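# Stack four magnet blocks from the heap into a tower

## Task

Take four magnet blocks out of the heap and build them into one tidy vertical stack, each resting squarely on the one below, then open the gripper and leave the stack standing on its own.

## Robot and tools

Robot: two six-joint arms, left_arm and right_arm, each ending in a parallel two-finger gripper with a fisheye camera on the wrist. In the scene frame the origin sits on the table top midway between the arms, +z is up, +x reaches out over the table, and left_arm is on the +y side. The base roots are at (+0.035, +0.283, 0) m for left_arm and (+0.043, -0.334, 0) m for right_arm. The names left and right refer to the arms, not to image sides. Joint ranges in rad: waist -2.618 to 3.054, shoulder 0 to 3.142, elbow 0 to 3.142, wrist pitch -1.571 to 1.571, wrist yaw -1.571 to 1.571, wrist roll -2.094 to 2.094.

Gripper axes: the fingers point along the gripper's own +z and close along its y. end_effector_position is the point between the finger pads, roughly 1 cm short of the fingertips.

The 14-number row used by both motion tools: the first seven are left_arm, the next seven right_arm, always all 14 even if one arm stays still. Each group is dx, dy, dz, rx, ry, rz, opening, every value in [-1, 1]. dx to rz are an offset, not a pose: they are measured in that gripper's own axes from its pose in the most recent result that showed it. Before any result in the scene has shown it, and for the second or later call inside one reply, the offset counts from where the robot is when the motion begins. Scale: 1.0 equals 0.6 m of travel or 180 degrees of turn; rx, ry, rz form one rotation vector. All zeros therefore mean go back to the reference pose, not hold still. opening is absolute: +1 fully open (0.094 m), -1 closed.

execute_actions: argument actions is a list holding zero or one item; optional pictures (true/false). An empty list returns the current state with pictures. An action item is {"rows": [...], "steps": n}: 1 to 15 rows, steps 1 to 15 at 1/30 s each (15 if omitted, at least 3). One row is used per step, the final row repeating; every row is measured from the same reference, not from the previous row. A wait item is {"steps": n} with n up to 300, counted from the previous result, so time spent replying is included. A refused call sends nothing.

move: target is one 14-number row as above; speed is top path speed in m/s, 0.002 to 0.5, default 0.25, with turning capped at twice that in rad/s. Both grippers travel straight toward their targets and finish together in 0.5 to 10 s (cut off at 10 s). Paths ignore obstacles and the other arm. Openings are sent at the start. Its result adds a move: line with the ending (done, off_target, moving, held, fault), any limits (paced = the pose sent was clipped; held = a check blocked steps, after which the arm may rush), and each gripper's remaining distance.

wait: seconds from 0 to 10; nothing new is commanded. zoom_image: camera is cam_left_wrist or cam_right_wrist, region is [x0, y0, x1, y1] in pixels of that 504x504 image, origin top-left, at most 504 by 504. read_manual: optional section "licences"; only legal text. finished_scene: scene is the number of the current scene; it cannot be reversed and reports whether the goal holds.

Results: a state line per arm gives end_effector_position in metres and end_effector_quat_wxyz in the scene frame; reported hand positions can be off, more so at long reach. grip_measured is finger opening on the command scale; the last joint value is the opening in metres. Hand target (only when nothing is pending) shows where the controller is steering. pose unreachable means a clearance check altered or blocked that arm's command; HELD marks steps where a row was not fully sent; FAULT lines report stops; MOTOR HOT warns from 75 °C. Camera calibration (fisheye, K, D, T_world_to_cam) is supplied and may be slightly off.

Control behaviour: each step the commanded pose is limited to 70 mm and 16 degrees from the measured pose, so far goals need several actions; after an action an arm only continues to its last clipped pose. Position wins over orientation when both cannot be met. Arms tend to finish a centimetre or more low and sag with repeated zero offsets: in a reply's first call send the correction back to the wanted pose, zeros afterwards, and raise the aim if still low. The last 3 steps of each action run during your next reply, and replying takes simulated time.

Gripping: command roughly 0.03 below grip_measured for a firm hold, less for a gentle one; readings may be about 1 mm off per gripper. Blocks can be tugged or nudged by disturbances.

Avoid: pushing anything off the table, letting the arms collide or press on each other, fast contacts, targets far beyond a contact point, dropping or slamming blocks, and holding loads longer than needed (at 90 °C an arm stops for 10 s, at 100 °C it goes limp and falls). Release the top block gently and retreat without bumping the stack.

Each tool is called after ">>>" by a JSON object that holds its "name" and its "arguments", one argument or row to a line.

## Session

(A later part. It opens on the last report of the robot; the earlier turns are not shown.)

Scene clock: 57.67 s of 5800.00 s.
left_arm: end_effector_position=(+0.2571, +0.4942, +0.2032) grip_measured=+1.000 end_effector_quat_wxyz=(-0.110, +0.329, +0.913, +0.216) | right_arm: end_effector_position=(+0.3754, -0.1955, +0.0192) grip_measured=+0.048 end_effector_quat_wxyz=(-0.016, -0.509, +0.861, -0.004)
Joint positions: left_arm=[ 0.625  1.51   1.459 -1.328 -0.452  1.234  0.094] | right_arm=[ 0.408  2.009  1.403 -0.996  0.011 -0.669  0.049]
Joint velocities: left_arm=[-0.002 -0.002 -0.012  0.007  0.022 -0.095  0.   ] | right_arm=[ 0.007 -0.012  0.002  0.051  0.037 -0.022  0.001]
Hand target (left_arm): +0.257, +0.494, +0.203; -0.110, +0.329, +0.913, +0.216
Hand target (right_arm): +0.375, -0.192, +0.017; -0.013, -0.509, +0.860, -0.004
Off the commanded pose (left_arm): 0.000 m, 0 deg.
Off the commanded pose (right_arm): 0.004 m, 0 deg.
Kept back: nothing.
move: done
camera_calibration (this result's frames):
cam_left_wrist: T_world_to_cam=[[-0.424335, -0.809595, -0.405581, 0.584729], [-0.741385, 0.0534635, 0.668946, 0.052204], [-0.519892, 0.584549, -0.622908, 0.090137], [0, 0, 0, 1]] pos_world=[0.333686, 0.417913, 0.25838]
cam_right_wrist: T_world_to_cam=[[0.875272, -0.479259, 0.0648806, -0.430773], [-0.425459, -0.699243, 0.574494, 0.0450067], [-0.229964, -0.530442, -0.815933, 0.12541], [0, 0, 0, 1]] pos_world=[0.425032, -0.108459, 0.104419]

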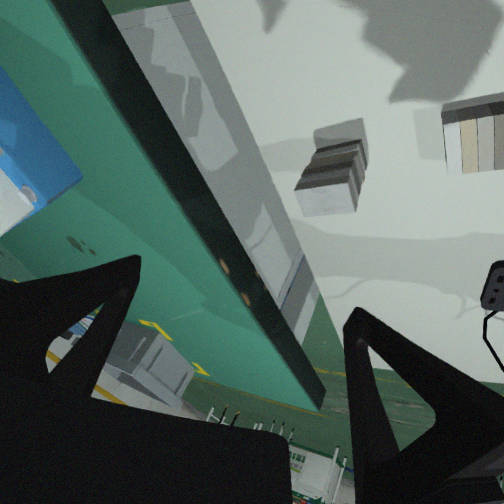

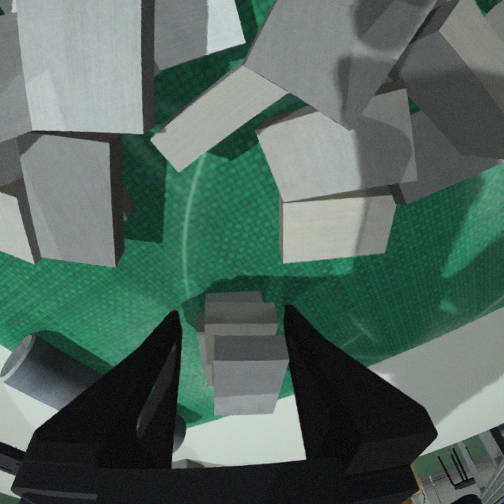

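>>> {"name": "move", "arguments": {
  "target": [0,0,0,0,0,0,1,0,0,0.003,0,0,0,-0.35]
}}

>>> {"name": "move", "arguments": {
  "target": [0,0,0,0,0,0,1,0,0,0,0,0,0,-0.5]
}}

>>> {"name": "move", "arguments": {
  "target": [0,0,0,0,0,0,1,0,0,0,0,0,0,0.1]
}}

>>> {"name": "move", "arguments": {
  "target": [0,0,0,0,0,0,1,0,-0.006,-0.095,0,0,0,0.1]
}}

>>> {"name": "move", "arguments": {
  "target": [0,0,0,0,0,0,1,0,-0.008,-0.01,0,-0.015,0.5,0.4],
  "speed": 0.5
}}

Scene clock: 58.60 s of 5800.00 s.
left_arm: end_effector_position=(+0.2571, +0.4942, +0.2032) grip_measured=+1.000 end_effector_quat_wxyz=(-0.110, +0.329, +0.913, +0.216) | right_arm: end_effector_position=(+0.3756, -0.1954, +0.0192) grip_measured=-0.348 end_effector_quat_wxyz=(-0.016, -0.508, +0.861, -0.004)
Joint positions: left_arm=[ 0.625  1.51   1.459 -1.328 -0.452  1.234  0.094] | right_arm=[ 0.408  2.009  1.403 -0.995  0.011 -0.669  0.031]
Joint velocities: left_arm=[ 0.007  0.002 -0.002  0.037 -0.022  0.037  0.   ] | right_arm=[-0.007  0.012  0.002 -0.037 -0.037  0.022  0.001]
Hand target (left_arm): +0.257, +0.494, +0.203; -0.110, +0.329, +0.913, +0.216
Hand target (right_arm): +0.375, -0.196, +0.017; -0.016, -0.509, +0.861, -0.003
Off the commanded pose (left_arm): 0.000 m, 0 deg.
Off the commanded pose (right_arm): 0.002 m, 0 deg.
Kept back: nothing.
move: done
camera_calibration (this result's frames):
cam_left_wrist: T_world_to_cam=[[-0.424335, -0.809595, -0.405581, 0.584729], [-0.741385, 0.0534635, 0.668946, 0.052204], [-0.519892, 0.584549, -0.622908, 0.090137], [0, 0, 0, 1]] pos_world=[0.333686, 0.417913, 0.25838]
cam_right_wrist: T_world_to_cam=[[0.87502, -0.479621, 0.0656029, -0.430939], [-0.426336, -0.69933, 0.573737, 0.0455274], [-0.229299, -0.53, -0.816408, 0.125367], [0, 0, 0, 1]] pos_world=[0.425237, -0.108405, 0.1045]

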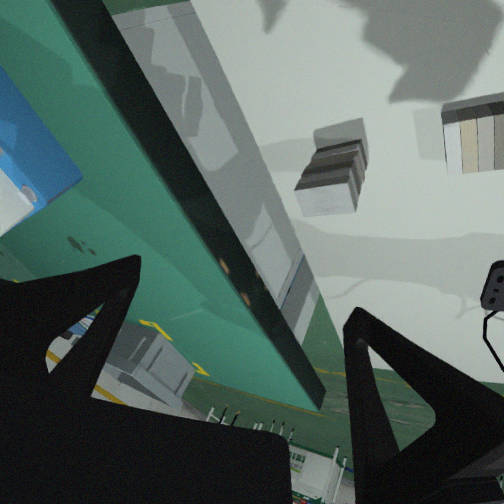

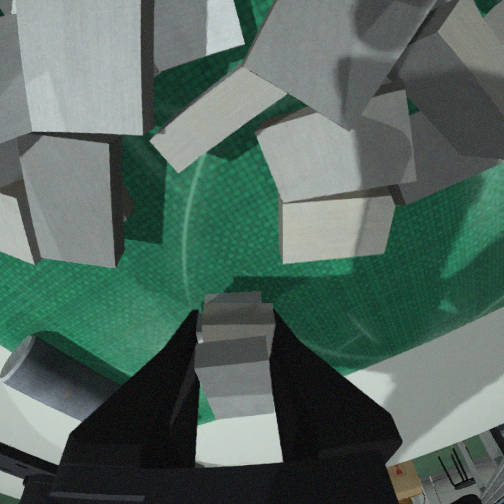

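Scene clock: 59.10 s of 5800.00 s.
left_arm: end_effector_position=(+0.2571, +0.4942, +0.2032) grip_measured=+1.000 end_effector_quat_wxyz=(-0.110, +0.329, +0.913, +0.216) | right_arm: end_effector_position=(+0.3757, -0.1954, +0.0192) grip_measured=-0.463 end_effector_quat_wxyz=(-0.016, -0.508, +0.861, -0.004)
Joint positions: left_arm=[ 0.625  1.51   1.459 -1.328 -0.452  1.234  0.094] | right_arm=[ 0.408  2.009  1.403 -0.995  0.012 -0.669  0.025]
Joint velocities: left_arm=[ 0.017 -0.027  0.002  0.051 -0.037 -0.007  0.   ] | right_arm=[ 0.002 -0.007  0.002  0.051 -0.037 -0.037  0.   ]
Hand target (left_arm): +0.257, +0.494, +0.203; -0.110, +0.329, +0.913, +0.216
Hand target (right_arm): +0.376, -0.195, +0.019; -0.016, -0.508, +0.861, -0.004
Off the commanded pose (left_arm): 0.000 m, 0 deg.
Off the commanded pose (right_arm): 0.000 m, 0 deg.
Kept back: nothing.
move: done
camera_calibration (this result's frames):
cam_left_wrist: T_world_to_cam=[[-0.424335, -0.809595, -0.405581, 0.584729], [-0.741385, 0.0534635, 0.668946, 0.052204], [-0.519892, 0.584549, -0.622908, 0.090137], [0, 0, 0, 1]] pos_world=[0.333686, 0.417913, 0.25838]
cam_right_wrist: T_world_to_cam=[[0.875015, -0.479588, 0.0659008, -0.43099], [-0.426413, -0.699134, 0.57392, 0.0455582], [-0.229172, -0.53029, -0.816256, 0.125233], [0, 0, 0, 1]] pos_world=[0.425249, -0.108437, 0.104478]

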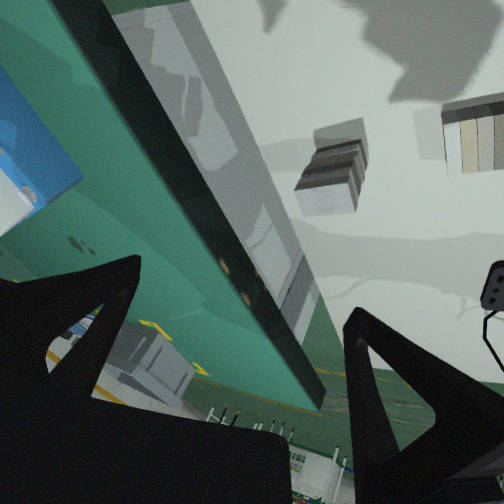

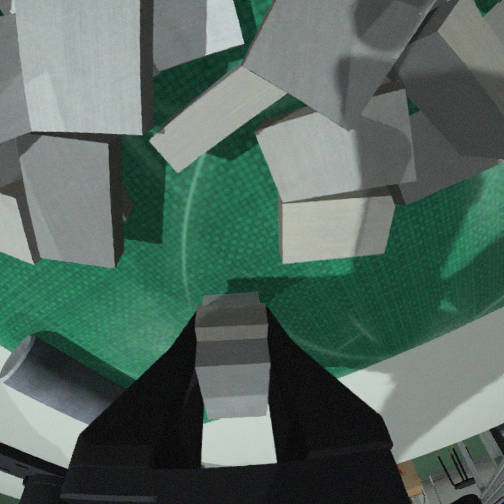

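Scene clock: 59.60 s of 5800.00 s.
left_arm: end_effector_position=(+0.2571, +0.4942, +0.2032) grip_measured=+1.000 end_effector_quat_wxyz=(-0.110, +0.329, +0.913, +0.216) | right_arm: end_effector_position=(+0.3757, -0.1954, +0.0192) grip_measured=+0.098 end_effector_quat_wxyz=(-0.016, -0.508, +0.861, -0.004)
Joint positions: left_arm=[ 0.625  1.51   1.459 -1.328 -0.452  1.234  0.094] | right_arm=[ 0.408  2.009  1.403 -0.995  0.012 -0.669  0.052]
Joint velocities: left_arm=[ 0.007 -0.002  0.002 -0.125 -0.022  0.066  0.   ] | right_arm=[-0.012 -0.012  0.007 -0.037 -0.051 -0.007  0.   ]
Hand target (left_arm): +0.257, +0.494, +0.203; -0.110, +0.329, +0.913, +0.216
Hand target (right_arm): +0.376, -0.195, +0.019; -0.016, -0.508, +0.861, -0.004
Off the commanded pose (left_arm): 0.000 m, 0 deg.
Off the commanded pose (right_arm): 0.000 m, 0 deg.
Kept back: nothing.
move: done
camera_calibration (this result's frames):
cam_left_wrist: T_world_to_cam=[[-0.424335, -0.809595, -0.405581, 0.584729], [-0.741385, 0.0534635, 0.668946, 0.052204], [-0.519892, 0.584549, -0.622908, 0.090137], [0, 0, 0, 1]] pos_world=[0.333686, 0.417913, 0.25838]
cam_right_wrist: T_world_to_cam=[[0.875015, -0.479588, 0.0659008, -0.43099], [-0.426413, -0.699134, 0.57392, 0.0455582], [-0.229172, -0.53029, -0.816256, 0.125233], [0, 0, 0, 1]] pos_world=[0.425249, -0.108437, 0.104478]

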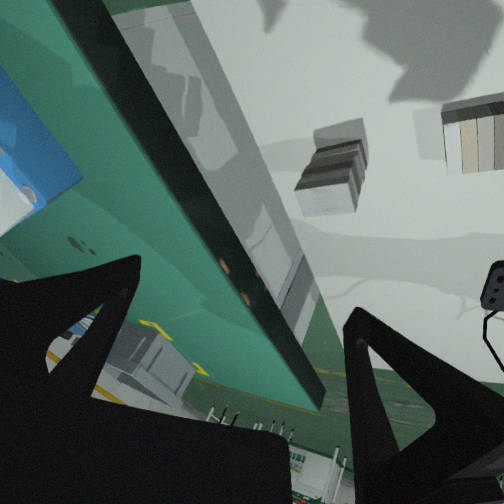

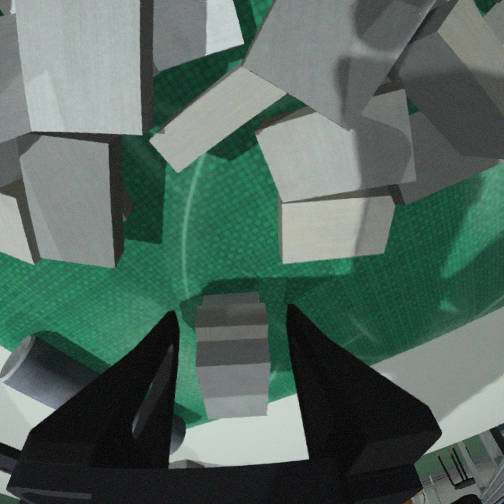

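Scene clock: 60.63 s of 5800.00 s.
left_arm: end_effector_position=(+0.2571, +0.4942, +0.2032) grip_measured=+1.000 end_effector_quat_wxyz=(-0.110, +0.329, +0.913, +0.216) | right_arm: end_effector_position=(+0.3736, -0.1963, +0.0655) grip_measured=+0.098 end_effector_quat_wxyz=(-0.030, -0.508, +0.861, -0.002)
Joint positions: left_arm=[ 0.625  1.51   1.459 -1.328 -0.452  1.234  0.094] | right_arm=[ 0.408  1.979  1.55  -1.201  0.012 -0.669  0.052]
Joint velocities: left_arm=[ 0.007 -0.017  0.017  0.022 -0.022 -0.007  0.   ] | right_arm=[-0.002 -0.012  0.002 -0.022 -0.022  0.051 -0.   ]
Hand target (left_arm): +0.257, +0.494, +0.203; -0.110, +0.329, +0.913, +0.216
Hand target (right_arm): +0.379, -0.195, +0.076; -0.016, -0.508, +0.861, -0.004
Off the commanded pose (left_arm): 0.000 m, 0 deg.
Off the commanded pose (right_arm): 0.012 m, 2 deg.
Kept back: nothing.
move: off_target (right_arm)
camera_calibration (this result's frames):
cam_left_wrist: T_world_to_cam=[[-0.424335, -0.809595, -0.405581, 0.584729], [-0.741385, 0.0534635, 0.668946, 0.052204], [-0.519892, 0.584549, -0.622908, 0.090137], [0, 0, 0, 1]] pos_world=[0.333686, 0.417913, 0.25838]
cam_right_wrist: T_world_to_cam=[[0.876553, -0.478942, 0.0476461, -0.431885], [-0.410612, -0.692487, 0.593178, 0.0115865], [-0.251103, -0.539516, -0.80366, 0.167678], [0, 0, 0, 1]] pos_world=[0.425432, -0.10836, 0.148461]

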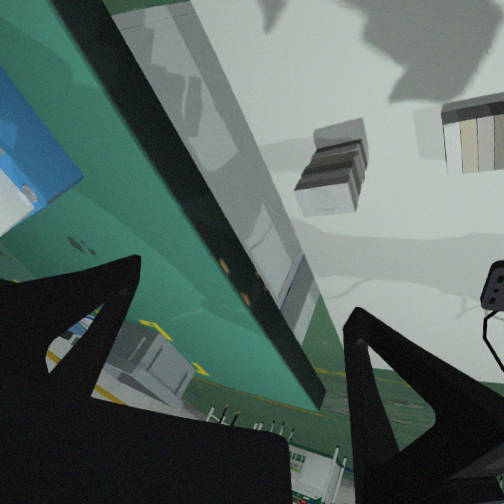

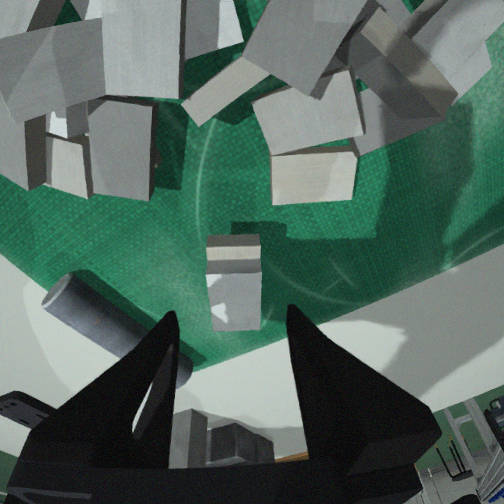

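Scene clock: 62.97 s of 5800.00 s.
left_arm: end_effector_position=(+0.2571, +0.4942, +0.2032) grip_measured=+1.000 end_effector_quat_wxyz=(-0.110, +0.329, +0.913, +0.216) | right_arm: end_effector_position=(+0.3777, -0.1940, +0.0653) grip_measured=+0.398 end_effector_quat_wxyz=(-0.013, +0.241, +0.970, -0.016)
Joint positions: left_arm=[ 0.625  1.51   1.459 -1.328 -0.452  1.234  0.094] | right_arm=[ 0.408  1.979  1.55  -1.182  0.009  0.884  0.066]
Joint velocities: left_arm=[ 0.017 -0.012  0.012 -0.081 -0.037  0.007  0.   ] | right_arm=[-0.012 -0.017 -0.007  0.066  0.066 -0.007  0.   ]
Hand target (left_arm): +0.257, +0.494, +0.203; -0.110, +0.329, +0.913, +0.216
Hand target (right_arm): +0.378, -0.198, +0.071; -0.002, +0.249, +0.968, -0.012
Off the commanded pose (left_arm): 0.000 m, 0 deg.
Off the commanded pose (right_arm): 0.008 m, 2 deg.
Kept back: nothing.
move: done
camera_calibration (this result's frames):
cam_left_wrist: T_world_to_cam=[[-0.424335, -0.809595, -0.405581, 0.584729], [-0.741385, 0.0534635, 0.668946, 0.052204], [-0.519892, 0.584549, -0.622908, 0.090137], [0, 0, 0, 1]] pos_world=[0.333686, 0.417913, 0.25838]
cam_right_wrist: T_world_to_cam=[[-0.462387, -0.87956, 0.112125, -0.0106185], [-0.700808, 0.439995, 0.561492, 0.346464], [-0.5432, 0.181048, -0.819851, 0.420974], [0, 0, 0, 1]] pos_world=[0.466568, -0.237999, 0.15179]

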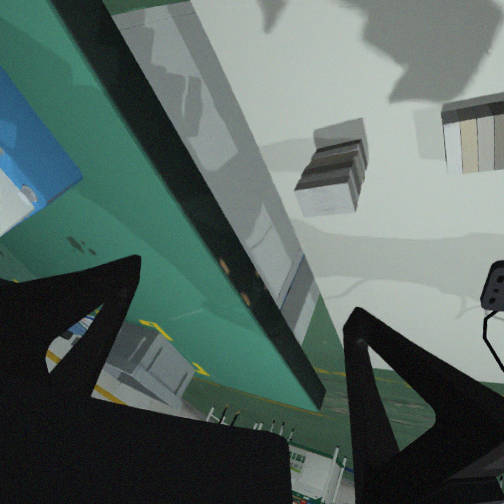

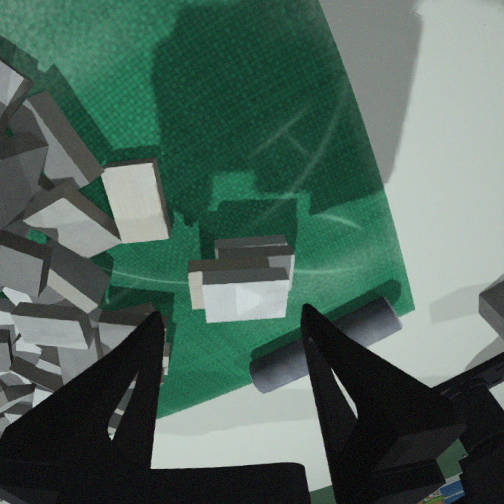

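Extent centred ~x=243; shift right 6 mm and descend.

>>> {"name": "move", "arguments": {
  "target": [0,0,0,0,0,0,1,0,-0.014,0.08,0,0,0.01,0.45],
  "speed": 0.1
}}

Scene clock: 64.23 s of 5800.00 s.
left_arm: end_effector_position=(+0.2571, +0.4942, +0.2032) grip_measured=+1.000 end_effector_quat_wxyz=(-0.110, +0.329, +0.913, +0.216) | right_arm: end_effector_position=(+0.3713, -0.1998, +0.0197) grip_measured=+0.448 end_effector_quat_wxyz=(-0.015, +0.248, +0.969, -0.017)
Joint positions: left_arm=[ 0.625  1.51   1.459 -1.328 -0.452  1.234  0.094] | right_arm=[ 0.4    2.     1.392 -1.006  0.009  0.891  0.068]
Joint velocities: left_arm=[-0.012 -0.002 -0.002 -0.022 -0.022 -0.022  0.   ] | right_arm=[-0.012  0.022  0.007  0.007 -0.051  0.007  0.   ]
Hand target (left_arm): +0.257, +0.494, +0.203; -0.110, +0.329, +0.913, +0.216
Hand target (right_arm): +0.373, -0.203, +0.018; -0.013, +0.256, +0.967, -0.016
Off the commanded pose (left_arm): 0.000 m, 0 deg.
Off the commanded pose (right_arm): 0.004 m, 1 deg.
Kept back: nothing.
move: done
camera_calibration (this result's frames):
cam_left_wrist: T_world_to_cam=[[-0.424335, -0.809595, -0.405581, 0.584729], [-0.741385, 0.0534635, 0.668946, 0.052204], [-0.519892, 0.584549, -0.622908, 0.090137], [0, 0, 0, 1]] pos_world=[0.333686, 0.417913, 0.25838]
cam_right_wrist: T_world_to_cam=[[-0.47474, -0.872595, 0.114892, -0.00767062], [-0.69266, 0.450961, 0.5629, 0.369202], [-0.542995, 0.18765, -0.818501, 0.382389], [0, 0, 0, 1]] pos_world=[0.459725, -0.244944, 0.106043]

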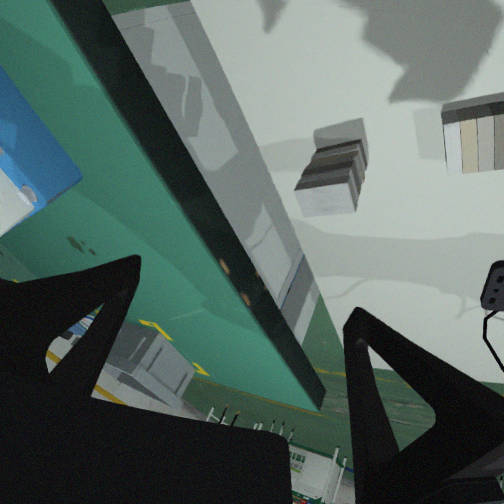

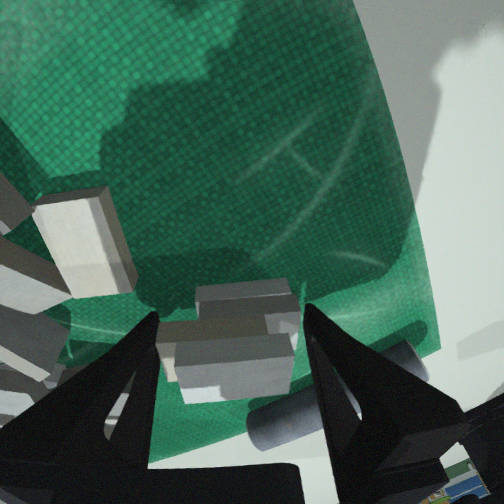

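>>> {"name": "move", "arguments": {
  "target": [0,0,0,0,0,0,1,-0.006,0,0.011,0,0,0,0.15],
  "speed": 0.06
}}

>>> {"name": "move", "arguments": {
  "target": [0,0,0,0,0,0,1,0,0,0,0,0,0,-0.05]
}}

>>> {"name": "move", "arguments": {
  "target": [0,0,0,0,0,0,1,0,0,0,0,0,0,-0.18]
}}

>>> {"name": "move", "arguments": {
  "target": [0,0,0,0,0,0,1,0,0,0,0,0,0,0.3]
}}

>>> {"name": "move", "arguments": {
  "target": [0,0,0,0,0,0,1,0,0,-0.11,0,0,0,0.3]
}}

Scene clock: 65.17 s of 5800.00 s.
left_arm: end_effector_position=(+0.2571, +0.4942, +0.2032) grip_measured=+1.000 end_effector_quat_wxyz=(-0.110, +0.329, +0.913, +0.216) | right_arm: end_effector_position=(+0.3712, -0.1999, +0.0179) grip_measured=+0.152 end_effector_quat_wxyz=(-0.016, +0.247, +0.969, -0.018)
Joint positions: left_arm=[ 0.625  1.51   1.459 -1.328 -0.452  1.234  0.094] | right_arm=[ 0.4    2.006  1.392 -1.005  0.009  0.889  0.054]
Joint velocities: left_arm=[ 0.007 -0.002 -0.012 -0.066 -0.066  0.037  0.   ] | right_arm=[-0.012  0.012  0.002 -0.007  0.007 -0.022  0.   ]
Hand target (left_arm): +0.257, +0.494, +0.203; -0.110, +0.329, +0.913, +0.216
Hand target (right_arm): +0.374, -0.202, +0.013; -0.015, +0.248, +0.969, -0.017
Off the commanded pose (left_arm): 0.000 m, 0 deg.
Off the commanded pose (right_arm): 0.006 m, 0 deg.
Kept back: nothing.
move: done
camera_calibration (this result's frames):
cam_left_wrist: T_world_to_cam=[[-0.424335, -0.809595, -0.405581, 0.584729], [-0.741385, 0.0534635, 0.668946, 0.052204], [-0.519892, 0.584549, -0.622908, 0.090137], [0, 0, 0, 1]] pos_world=[0.333686, 0.417913, 0.25838]
cam_right_wrist: T_world_to_cam=[[-0.473036, -0.873172, 0.117504, -0.0083043], [-0.691535, 0.450609, 0.564562, 0.369673], [-0.545908, 0.185801, -0.816984, 0.381569], [0, 0, 0, 1]] pos_world=[0.460015, -0.244725, 0.104008]

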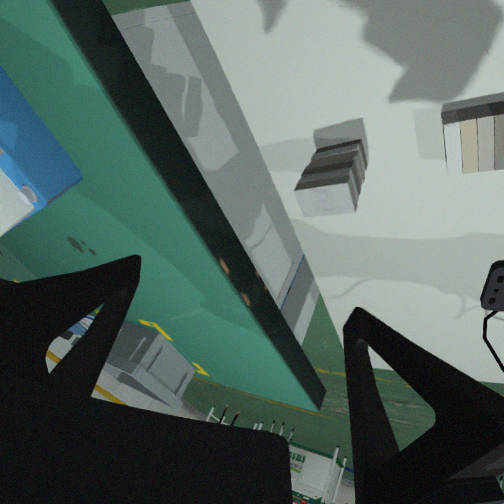

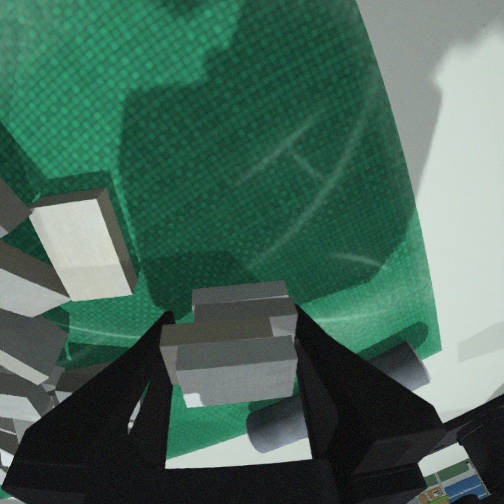

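Scene clock: 65.67 s of 5800.00 s.
left_arm: end_effector_position=(+0.2571, +0.4942, +0.2032) grip_measured=+1.000 end_effector_quat_wxyz=(-0.110, +0.329, +0.913, +0.216) | right_arm: end_effector_position=(+0.3708, -0.2000, +0.0179) grip_measured=-0.048 end_effector_quat_wxyz=(-0.017, +0.247, +0.969, -0.018)
Joint positions: left_arm=[ 0.625  1.51   1.459 -1.328 -0.452  1.234  0.094] | right_arm=[ 0.4    2.006  1.392 -1.006  0.009  0.889  0.045]
Joint velocities: left_arm=[ 0.007 -0.002 -0.022  0.066 -0.037 -0.007  0.   ] | right_arm=[-0.007  0.002  0.007 -0.051 -0.022 -0.051 -0.001]
Hand target (left_arm): +0.257, +0.494, +0.203; -0.110, +0.329, +0.913, +0.216
Hand target (right_arm): +0.371, -0.200, +0.018; -0.016, +0.247, +0.969, -0.018
Off the commanded pose (left_arm): 0.000 m, 0 deg.
Off the commanded pose (right_arm): 0.000 m, 0 deg.
Kept back: nothing.
move: done
camera_calibration (this result's frames):
cam_left_wrist: T_world_to_cam=[[-0.424335, -0.809595, -0.405581, 0.584729], [-0.741385, 0.0534635, 0.668946, 0.052204], [-0.519892, 0.584549, -0.622908, 0.090137], [0, 0, 0, 1]] pos_world=[0.333686, 0.417913, 0.25838]
cam_right_wrist: T_world_to_cam=[[-0.472828, -0.873086, 0.118972, -0.00875803], [-0.690538, 0.451019, 0.565454, 0.369135], [-0.547349, 0.185208, -0.816154, 0.381783], [0, 0, 0, 1]] pos_world=[0.459729, -0.244843, 0.103906]

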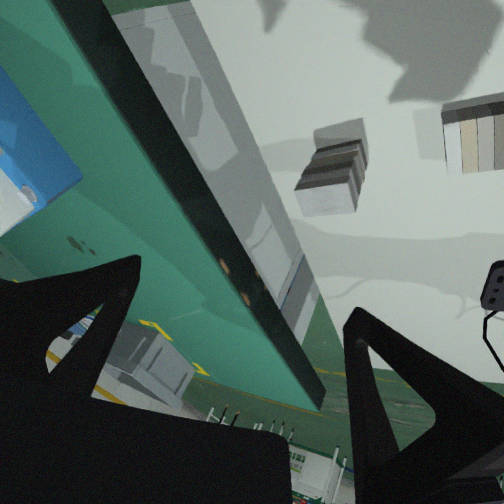

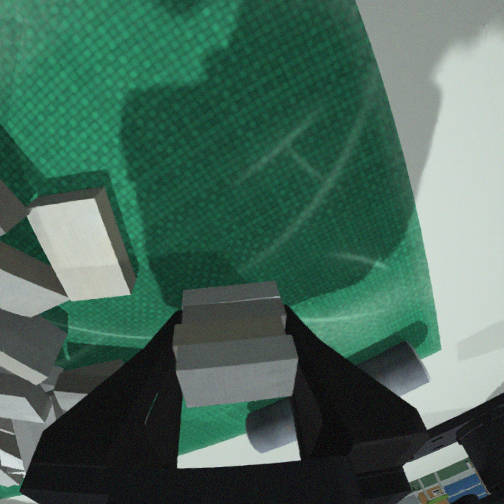

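Scene clock: 66.17 s of 5800.00 s.
left_arm: end_effector_position=(+0.2571, +0.4942, +0.2032) grip_measured=+1.000 end_effector_quat_wxyz=(-0.110, +0.329, +0.913, +0.216) | right_arm: end_effector_position=(+0.3707, -0.2000, +0.0179) grip_measured=-0.123 end_effector_quat_wxyz=(-0.017, +0.247, +0.969, -0.018)
Joint positions: left_arm=[ 0.625  1.51   1.459 -1.328 -0.452  1.234  0.094] | right_arm=[ 0.4    2.006  1.392 -1.007  0.009  0.889  0.041]
Joint velocities: left_arm=[-0.002  0.002 -0.007  0.081 -0.007 -0.037  0.   ] | right_arm=[-0.007 -0.012 -0.002  0.051  0.022 -0.007 -0.   ]
Hand target (left_arm): +0.257, +0.494, +0.203; -0.110, +0.329, +0.913, +0.216
Hand target (right_arm): +0.371, -0.200, +0.018; -0.017, +0.247, +0.969, -0.018
Off the commanded pose (left_arm): 0.000 m, 0 deg.
Off the commanded pose (right_arm): 0.000 m, 0 deg.
Kept back: nothing.
move: done
camera_calibration (this result's frames):
cam_left_wrist: T_world_to_cam=[[-0.424335, -0.809595, -0.405581, 0.584729], [-0.741385, 0.0534635, 0.668946, 0.052204], [-0.519892, 0.584549, -0.622908, 0.090137], [0, 0, 0, 1]] pos_world=[0.333686, 0.417913, 0.25838]
cam_right_wrist: T_world_to_cam=[[-0.472785, -0.873102, 0.119026, -0.00880875], [-0.690248, 0.450915, 0.565891, 0.368906], [-0.547752, 0.185388, -0.815843, 0.381898], [0, 0, 0, 1]] pos_world=[0.459657, -0.244835, 0.103857]

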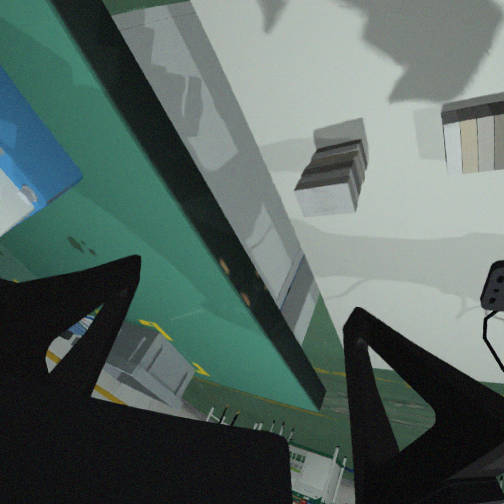

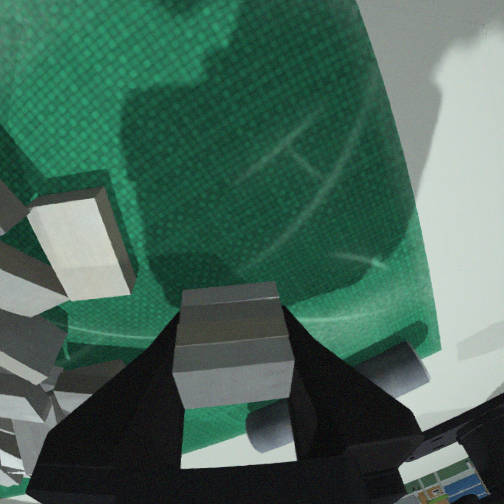

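Scene clock: 66.67 s of 5800.00 s.
left_arm: end_effector_position=(+0.2571, +0.4942, +0.2032) grip_measured=+1.000 end_effector_quat_wxyz=(-0.110, +0.329, +0.913, +0.216) | right_arm: end_effector_position=(+0.3707, -0.2000, +0.0179) grip_measured=+0.298 end_effector_quat_wxyz=(-0.017, +0.247, +0.969, -0.018)
Joint positions: left_arm=[ 0.625  1.51   1.459 -1.328 -0.452  1.234  0.094] | right_arm=[ 0.4    2.006  1.392 -1.007  0.009  0.889  0.061]
Joint velocities: left_arm=[-0.017 -0.002 -0.027 -0.007  0.037 -0.051  0.   ] | right_arm=[-0.002 -0.012 -0.002 -0.007  0.081 -0.066  0.   ]
Hand target (left_arm): +0.257, +0.494, +0.203; -0.110, +0.329, +0.913, +0.216
Hand target (right_arm): +0.371, -0.200, +0.018; -0.017, +0.247, +0.969, -0.018
Off the commanded pose (left_arm): 0.000 m, 0 deg.
Off the commanded pose (right_arm): 0.000 m, 0 deg.
Kept back: nothing.
move: done
camera_calibration (this result's frames):
cam_left_wrist: T_world_to_cam=[[-0.424335, -0.809595, -0.405581, 0.584729], [-0.741385, 0.0534635, 0.668946, 0.052204], [-0.519892, 0.584549, -0.622908, 0.090137], [0, 0, 0, 1]] pos_world=[0.333686, 0.417913, 0.25838]
cam_right_wrist: T_world_to_cam=[[-0.472785, -0.873102, 0.119026, -0.00880875], [-0.690248, 0.450915, 0.565891, 0.368906], [-0.547752, 0.185388, -0.815843, 0.381898], [0, 0, 0, 1]] pos_world=[0.459657, -0.244835, 0.103857]

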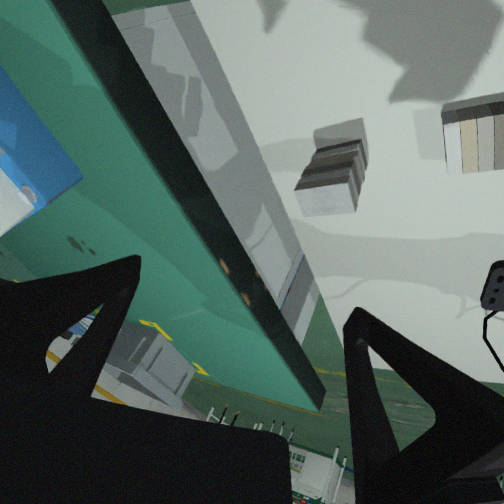

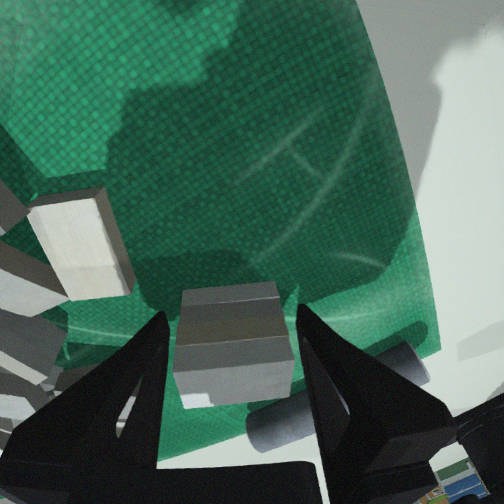

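Scene clock: 67.73 s of 5800.00 s.
left_arm: end_effector_position=(+0.2571, +0.4942, +0.2032) grip_measured=+1.000 end_effector_quat_wxyz=(-0.110, +0.329, +0.913, +0.216) | right_arm: end_effector_position=(+0.3689, -0.2008, +0.0747) grip_measured=+0.298 end_effector_quat_wxyz=(-0.027, +0.247, +0.968, -0.025)
Joint positions: left_arm=[ 0.625  1.51   1.459 -1.328 -0.452  1.234  0.094] | right_arm=[ 0.4    1.963  1.563 -1.244  0.009  0.889  0.061]
Joint velocities: left_arm=[ 0.012 -0.002  0.002 -0.022 -0.022 -0.007  0.   ] | right_arm=[-0.012  0.012  0.007 -0.007  0.022 -0.022  0.001]
Hand target (left_arm): +0.257, +0.494, +0.203; -0.110, +0.329, +0.913, +0.216
Hand target (right_arm): +0.372, -0.198, +0.084; -0.017, +0.247, +0.969, -0.018
Off the commanded pose (left_arm): 0.000 m, 0 deg.
Off the commanded pose (right_arm): 0.011 m, 1 deg.
Kept back: nothing.
move: off_target (right_arm)
camera_calibration (this result's frames):
cam_left_wrist: T_world_to_cam=[[-0.424335, -0.809595, -0.405581, 0.584729], [-0.741385, 0.0534635, 0.668946, 0.052204], [-0.519892, 0.584549, -0.622908, 0.090137], [0, 0, 0, 1]] pos_world=[0.333686, 0.417913, 0.25838]
cam_right_wrist: T_world_to_cam=[[-0.469983, -0.87195, 0.137187, -0.0192139], [-0.67775, 0.456055, 0.576774, 0.331498], [-0.565483, 0.178095, -0.805302, 0.431635], [0, 0, 0, 1]] pos_world=[0.459725, -0.244807, 0.159033]

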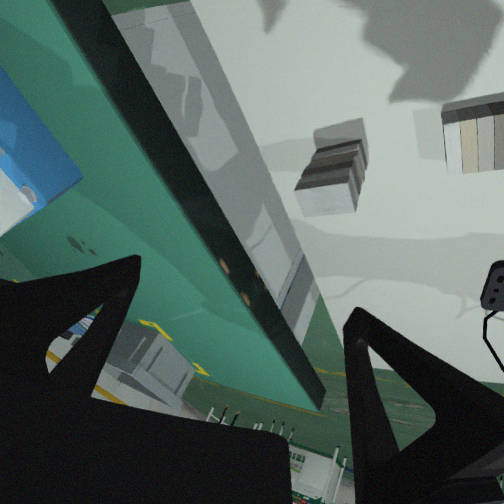

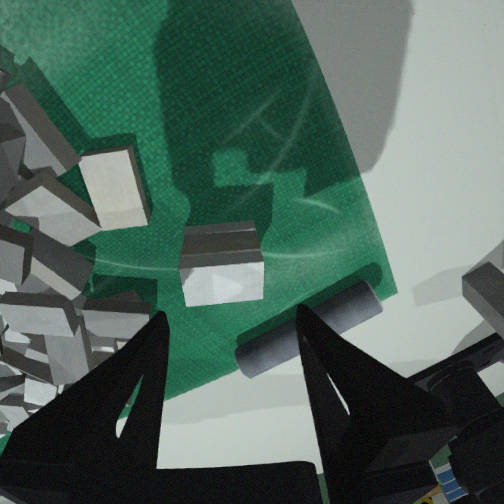

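>>> {"name": "zoom_image", "arguments": {
  "camera": "cam_right_wrist",
  "region": [160,200,290,320]
}}

Region (160, 200, 290, 320) of cam_right_wrist's 504x504 image, scaled by 3.877, with more detail than that image has; it fills the top 465 rows of this view, and the rest is white.

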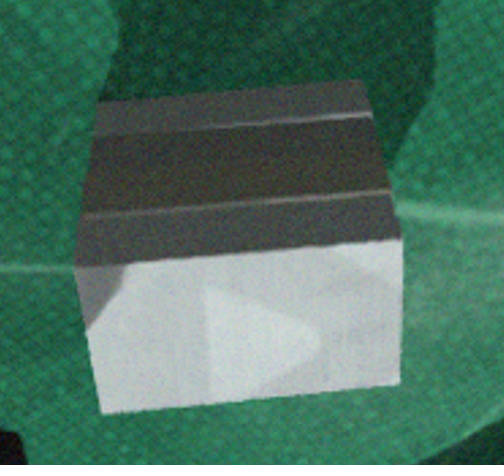

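>>> {"name": "move", "arguments": {
  "target": [0,0,0,0,0,0,1,-0.012,0.004,0,-0.008,-0.032,-0.51,0.0],
  "speed": 0.5
}}

>>> {"name": "move", "arguments": {
  "target": [0,0,0,0,0,0,1,0,-0.004,0.092,0,0,0,0.05],
  "speed": 0.12
}}

Scene clock: 70.33 s of 5800.00 s.
left_arm: end_effector_position=(+0.2571, +0.4942, +0.2032) grip_measured=+1.000 end_effector_quat_wxyz=(-0.110, +0.329, +0.913, +0.216) | right_arm: end_effector_position=(+0.3751, -0.2020, +0.0678) grip_measured=+0.002 end_effector_quat_wxyz=(-0.006, -0.526, +0.850, -0.006)
Joint positions: left_arm=[ 0.625  1.51   1.459 -1.328 -0.452  1.234  0.094] | right_arm=[ 0.393  1.927  1.489 -1.142  0.013 -0.725  0.047]
Joint velocities: left_arm=[-0.012 -0.007 -0.032  0.007  0.007 -0.037  0.   ] | right_arm=[ 0.007 -0.002  0.002 -0.007  0.081  0.037  0.   ]
Hand target (left_arm): +0.257, +0.494, +0.203; -0.110, +0.329, +0.913, +0.216
Hand target (right_arm): +0.376, -0.202, +0.074; +0.009, -0.525, +0.851, +0.001
Off the commanded pose (left_arm): 0.000 m, 0 deg.
Off the commanded pose (right_arm): 0.007 m, 2 deg.
Kept back: nothing.
move: done
camera_calibration (this result's frames):
cam_left_wrist: T_world_to_cam=[[-0.424335, -0.809595, -0.405581, 0.584729], [-0.741385, 0.0534635, 0.668946, 0.052204], [-0.519892, 0.584549, -0.622908, 0.090137], [0, 0, 0, 1]] pos_world=[0.333686, 0.417913, 0.25838]
cam_right_wrist: T_world_to_cam=[[0.892542, -0.444046, 0.0786879, -0.437063], [-0.407877, -0.720449, 0.560883, 0.00242833], [-0.192367, -0.532707, -0.824147, 0.147602], [0, 0, 0, 1]] pos_world=[0.419481, -0.113698, 0.154675]

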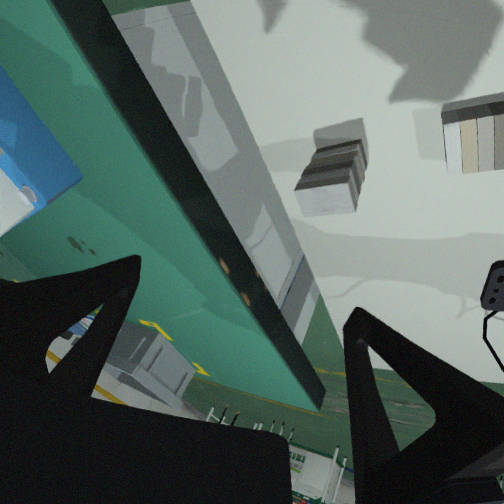

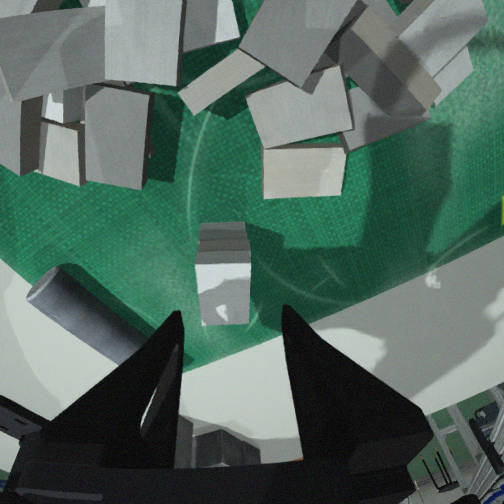

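Scene clock: 71.40 s of 5800.00 s.
left_arm: end_effector_position=(+0.2571, +0.4942, +0.2032) grip_measured=+1.000 end_effector_quat_wxyz=(-0.110, +0.329, +0.913, +0.216) | right_arm: end_effector_position=(+0.3756, -0.2018, +0.0140) grip_measured=+0.048 end_effector_quat_wxyz=(-0.010, -0.527, +0.850, -0.005)
Joint positions: left_arm=[ 0.625  1.51   1.459 -1.328 -0.452  1.234  0.094] | right_arm=[ 0.393  1.997  1.363 -0.955  0.013 -0.728  0.049]
Joint velocities: left_arm=[-0.007 -0.002  0.007 -0.037 -0.022 -0.037  0.   ] | right_arm=[-0.007  0.002 -0.022 -0.007 -0.095 -0.022 -0.   ]
Hand target (left_arm): +0.257, +0.494, +0.203; -0.110, +0.329, +0.913, +0.216
Hand target (right_arm): +0.378, -0.205, +0.013; -0.006, -0.526, +0.850, -0.006
Off the commanded pose (left_arm): 0.000 m, 0 deg.
Off the commanded pose (right_arm): 0.003 m, 0 deg.
Kept back: nothing.
move: done
camera_calibration (this result's frames):
cam_left_wrist: T_world_to_cam=[[-0.424335, -0.809595, -0.405581, 0.584729], [-0.741385, 0.0534635, 0.668946, 0.052204], [-0.519892, 0.584549, -0.622908, 0.090137], [0, 0, 0, 1]] pos_world=[0.333686, 0.417913, 0.25838]
cam_right_wrist: T_world_to_cam=[[0.894461, -0.441094, 0.0733142, -0.433258], [-0.401462, -0.720012, 0.566049, 0.0305732], [-0.196894, -0.535741, -0.821105, 0.104533], [0, 0, 0, 1]] pos_world=[0.420388, -0.113092, 0.10029]

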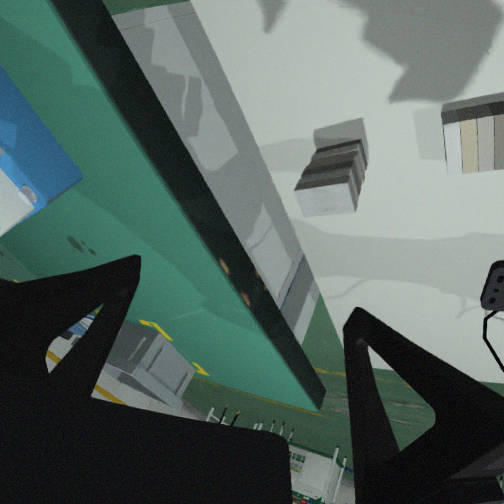

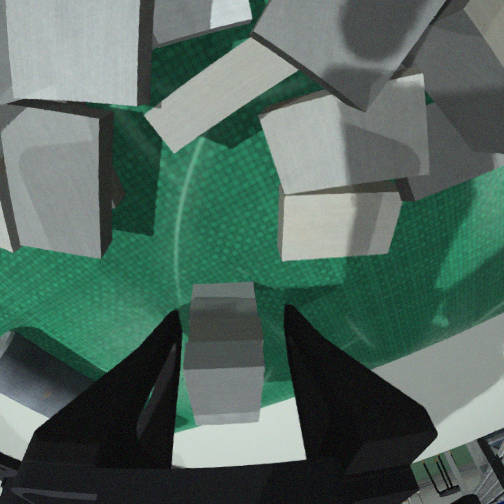

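>>> {"name": "move", "arguments": {
  "target": [0,0,0,0,0,0,1,0,0,0,0,0,0,-0.38]
}}

>>> {"name": "move", "arguments": {
  "target": [0,0,0,0,0,0,1,0,0,0,0,0,0,-0.52]
}}

>>> {"name": "move", "arguments": {
  "target": [0,0,0,0,0,0,1,0,0,0,0,0,0,0.1]
}}

>>> {"name": "move", "arguments": {
  "target": [0,0,0,0,0,0,1,0,0,-0.12,0,0,0,0.1]
}}

>>> {"name": "zoom_image", "arguments": {
  "camera": "cam_right_wrist",
  "region": [170,190,300,330]
}}

Scene clock: 72.33 s of 5800.00 s.
left_arm: end_effector_position=(+0.2571, +0.4942, +0.2032) grip_measured=+1.000 end_effector_quat_wxyz=(-0.110, +0.329, +0.913, +0.216) | right_arm: end_effector_position=(+0.3755, -0.2018, +0.0140) grip_measured=-0.378 end_effector_quat_wxyz=(-0.010, -0.527, +0.850, -0.005)
Joint positions: left_arm=[ 0.625  1.51   1.459 -1.328 -0.452  1.234  0.094] | right_arm=[ 0.393  1.997  1.363 -0.955  0.013 -0.728  0.029]
Joint velocities: left_arm=[ 0.002 -0.012  0.007  0.022  0.037  0.022  0.   ] | right_arm=[-0.017 -0.007 -0.022  0.007  0.007 -0.022 -0.001]
Hand target (left_arm): +0.257, +0.494, +0.203; -0.110, +0.329, +0.913, +0.216
Hand target (right_arm): +0.376, -0.202, +0.014; -0.010, -0.527, +0.850, -0.005
Off the commanded pose (left_arm): 0.000 m, 0 deg.
Off the commanded pose (right_arm): 0.000 m, 0 deg.
Kept back: nothing.
move: done
camera_calibration (this result's frames):
cam_left_wrist: T_world_to_cam=[[-0.424335, -0.809595, -0.405581, 0.584729], [-0.741385, 0.0534635, 0.668946, 0.052204], [-0.519892, 0.584549, -0.622908, 0.090137], [0, 0, 0, 1]] pos_world=[0.333686, 0.417913, 0.25838]
cam_right_wrist: T_world_to_cam=[[0.894487, -0.441084, 0.0730604, -0.433199], [-0.401262, -0.719931, 0.566293, 0.0304491], [-0.197184, -0.535858, -0.820959, 0.104581], [0, 0, 0, 1]] pos_world=[0.420331, -0.113115, 0.100264]

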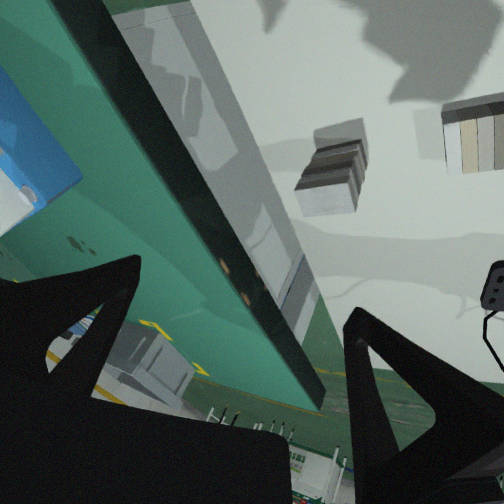

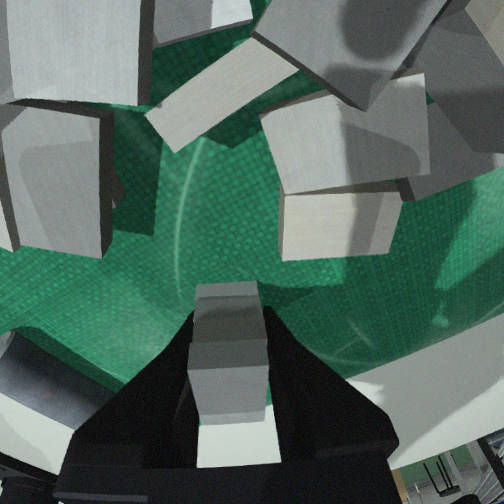

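Scene clock: 72.83 s of 5800.00 s.
left_arm: end_effector_position=(+0.2571, +0.4942, +0.2032) grip_measured=+1.000 end_effector_quat_wxyz=(-0.110, +0.329, +0.913, +0.216) | right_arm: end_effector_position=(+0.3753, -0.2018, +0.0140) grip_measured=-0.464 end_effector_quat_wxyz=(-0.010, -0.527, +0.850, -0.005)
Joint positions: left_arm=[ 0.625  1.51   1.459 -1.328 -0.452  1.234  0.094] | right_arm=[ 0.393  1.997  1.363 -0.956  0.013 -0.728  0.025]
Joint velocities: left_arm=[ 0.012  0.007 -0.012 -0.066  0.051 -0.051  0.   ] | right_arm=[-0.012 -0.002  0.007 -0.022 -0.022 -0.022 -0.001]
Hand target (left_arm): +0.257, +0.494, +0.203; -0.110, +0.329, +0.913, +0.216
Hand target (right_arm): +0.375, -0.202, +0.014; -0.010, -0.527, +0.850, -0.005
Off the commanded pose (left_arm): 0.000 m, 0 deg.
Off the commanded pose (right_arm): 0.000 m, 0 deg.
Kept back: nothing.
move: done
camera_calibration (this result's frames):
cam_left_wrist: T_world_to_cam=[[-0.424335, -0.809595, -0.405581, 0.584729], [-0.741385, 0.0534635, 0.668946, 0.052204], [-0.519892, 0.584549, -0.622908, 0.090137], [0, 0, 0, 1]] pos_world=[0.333686, 0.417913, 0.25838]
cam_right_wrist: T_world_to_cam=[[0.894546, -0.441095, 0.0722695, -0.433036], [-0.400785, -0.719968, 0.566584, 0.0301709], [-0.197886, -0.5358, -0.820828, 0.104813], [0, 0, 0, 1]] pos_world=[0.420203, -0.113129, 0.100234]

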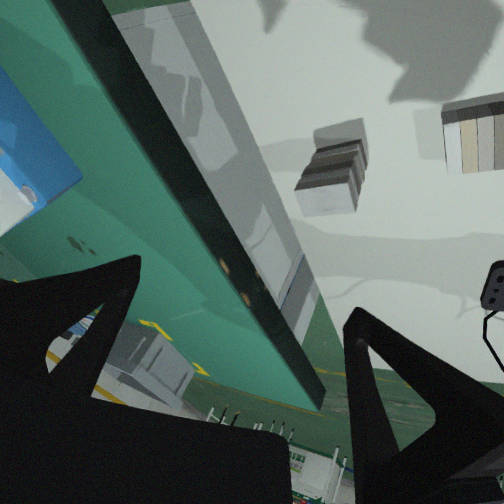

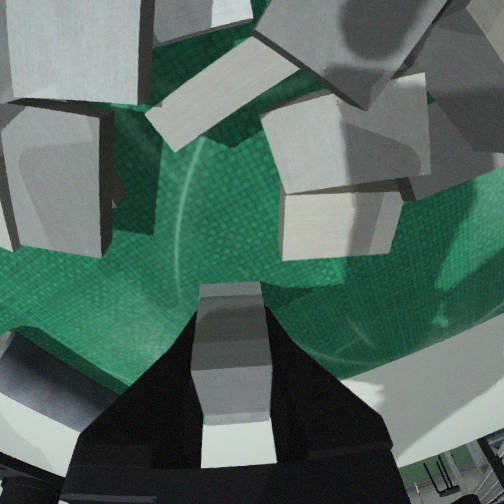

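Scene clock: 73.33 s of 5800.00 s.
left_arm: end_effector_position=(+0.2571, +0.4942, +0.2032) grip_measured=+1.000 end_effector_quat_wxyz=(-0.110, +0.329, +0.913, +0.216) | right_arm: end_effector_position=(+0.3753, -0.2018, +0.0140) grip_measured=+0.098 end_effector_quat_wxyz=(-0.010, -0.527, +0.850, -0.005)
Joint positions: left_arm=[ 0.625  1.51   1.459 -1.328 -0.452  1.234  0.094] | right_arm=[ 0.393  1.997  1.363 -0.956  0.013 -0.728  0.052]
Joint velocities: left_arm=[ 0.007 -0.007 -0.012 -0.095  0.022 -0.037  0.   ] | right_arm=[ 0.002 -0.012 -0.017 -0.022  0.022  0.007  0.001]
Hand target (left_arm): +0.257, +0.494, +0.203; -0.110, +0.329, +0.913, +0.216
Hand target (right_arm): +0.375, -0.202, +0.014; -0.010, -0.527, +0.850, -0.005
Off the commanded pose (left_arm): 0.000 m, 0 deg.
Off the commanded pose (right_arm): 0.000 m, 0 deg.
Kept back: nothing.
move: done
camera_calibration (this result's frames):
cam_left_wrist: T_world_to_cam=[[-0.424335, -0.809595, -0.405581, 0.584729], [-0.741385, 0.0534635, 0.668946, 0.052204], [-0.519892, 0.584549, -0.622908, 0.090137], [0, 0, 0, 1]] pos_world=[0.333686, 0.417913, 0.25838]
cam_right_wrist: T_world_to_cam=[[0.894546, -0.441095, 0.0722695, -0.433036], [-0.400785, -0.719968, 0.566584, 0.0301709], [-0.197886, -0.5358, -0.820828, 0.104813], [0, 0, 0, 1]] pos_world=[0.420203, -0.113129, 0.100234]

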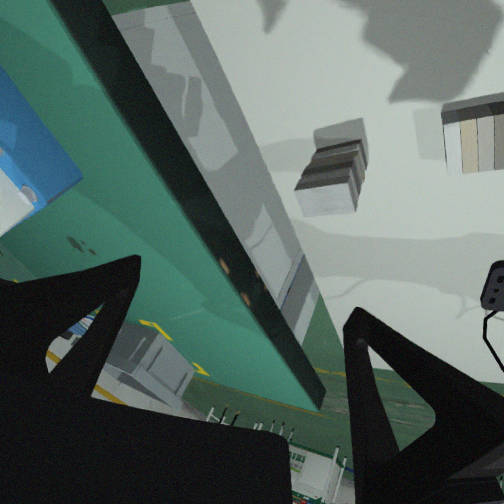

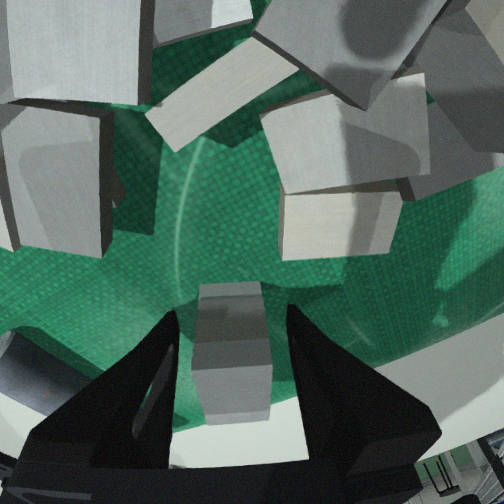

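Scene clock: 74.40 s of 5800.00 s.
left_arm: end_effector_position=(+0.2571, +0.4942, +0.2032) grip_measured=+1.000 end_effector_quat_wxyz=(-0.110, +0.329, +0.913, +0.216) | right_arm: end_effector_position=(+0.3717, -0.2032, +0.0773) grip_measured=+0.098 end_effector_quat_wxyz=(-0.021, -0.527, +0.849, -0.003)
Joint positions: left_arm=[ 0.625  1.51   1.459 -1.328 -0.452  1.234  0.094] | right_arm=[ 0.393  1.937  1.54  -1.214  0.013 -0.728  0.052]
Joint velocities: left_arm=[ 0.007 -0.012 -0.032 -0.066 -0.037 -0.037  0.   ] | right_arm=[-0.032  0.007 -0.012  0.007 -0.051  0.022 -0.   ]
Hand target (left_arm): +0.257, +0.494, +0.203; -0.110, +0.329, +0.913, +0.216
Hand target (right_arm): +0.375, -0.200, +0.086; -0.010, -0.527, +0.850, -0.005
Off the commanded pose (left_arm): 0.000 m, 0 deg.
Off the commanded pose (right_arm): 0.010 m, 1 deg.
Kept back: nothing.
move: done
camera_calibration (this result's frames):
cam_left_wrist: T_world_to_cam=[[-0.424335, -0.809595, -0.405581, 0.584729], [-0.741385, 0.0534635, 0.668946, 0.052204], [-0.519892, 0.584549, -0.622908, 0.090137], [0, 0, 0, 1]] pos_world=[0.333686, 0.417913, 0.25838]
cam_right_wrist: T_world_to_cam=[[0.895898, -0.440551, 0.0572803, -0.434271], [-0.388805, -0.715147, 0.580857, -0.0127412], [-0.214933, -0.54266, -0.811988, 0.159538], [0, 0, 0, 1]] pos_world=[0.418399, -0.113855, 0.161819]

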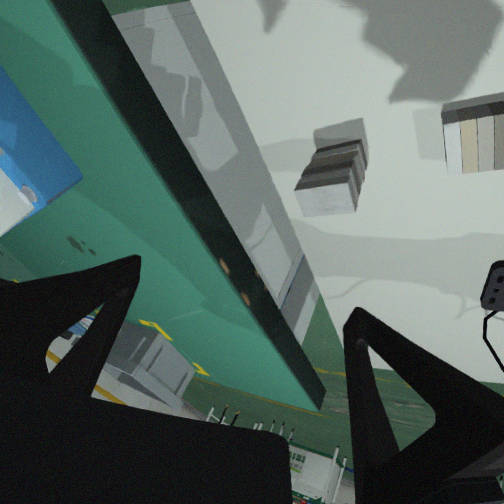

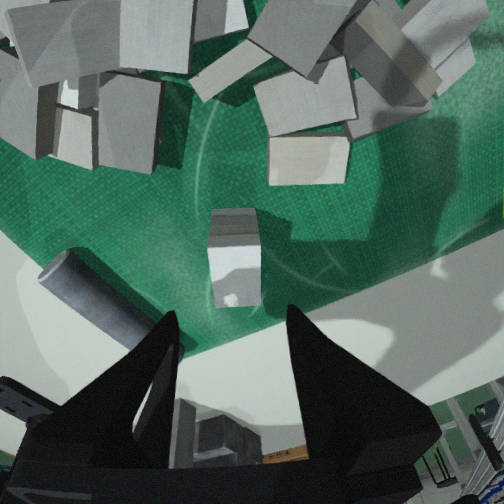

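Region (170, 190, 300, 330) of cam_right_wrist's 504x504 image, scaled by 3.600, with more detail than that image has; it fills the left 468 columns of this view, and the rest is white.

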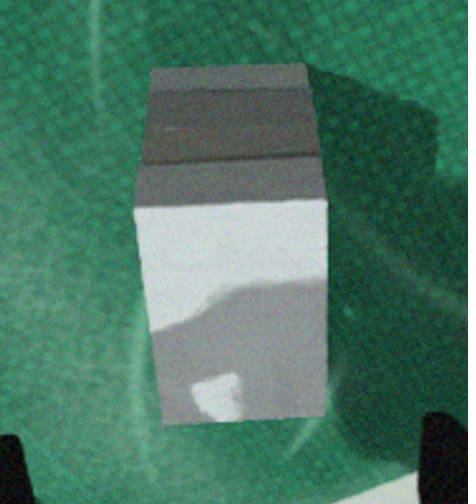

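>>> {"name": "finished_scene", "arguments": {
  "scene": 2
}}

The scene is finished: the task was done.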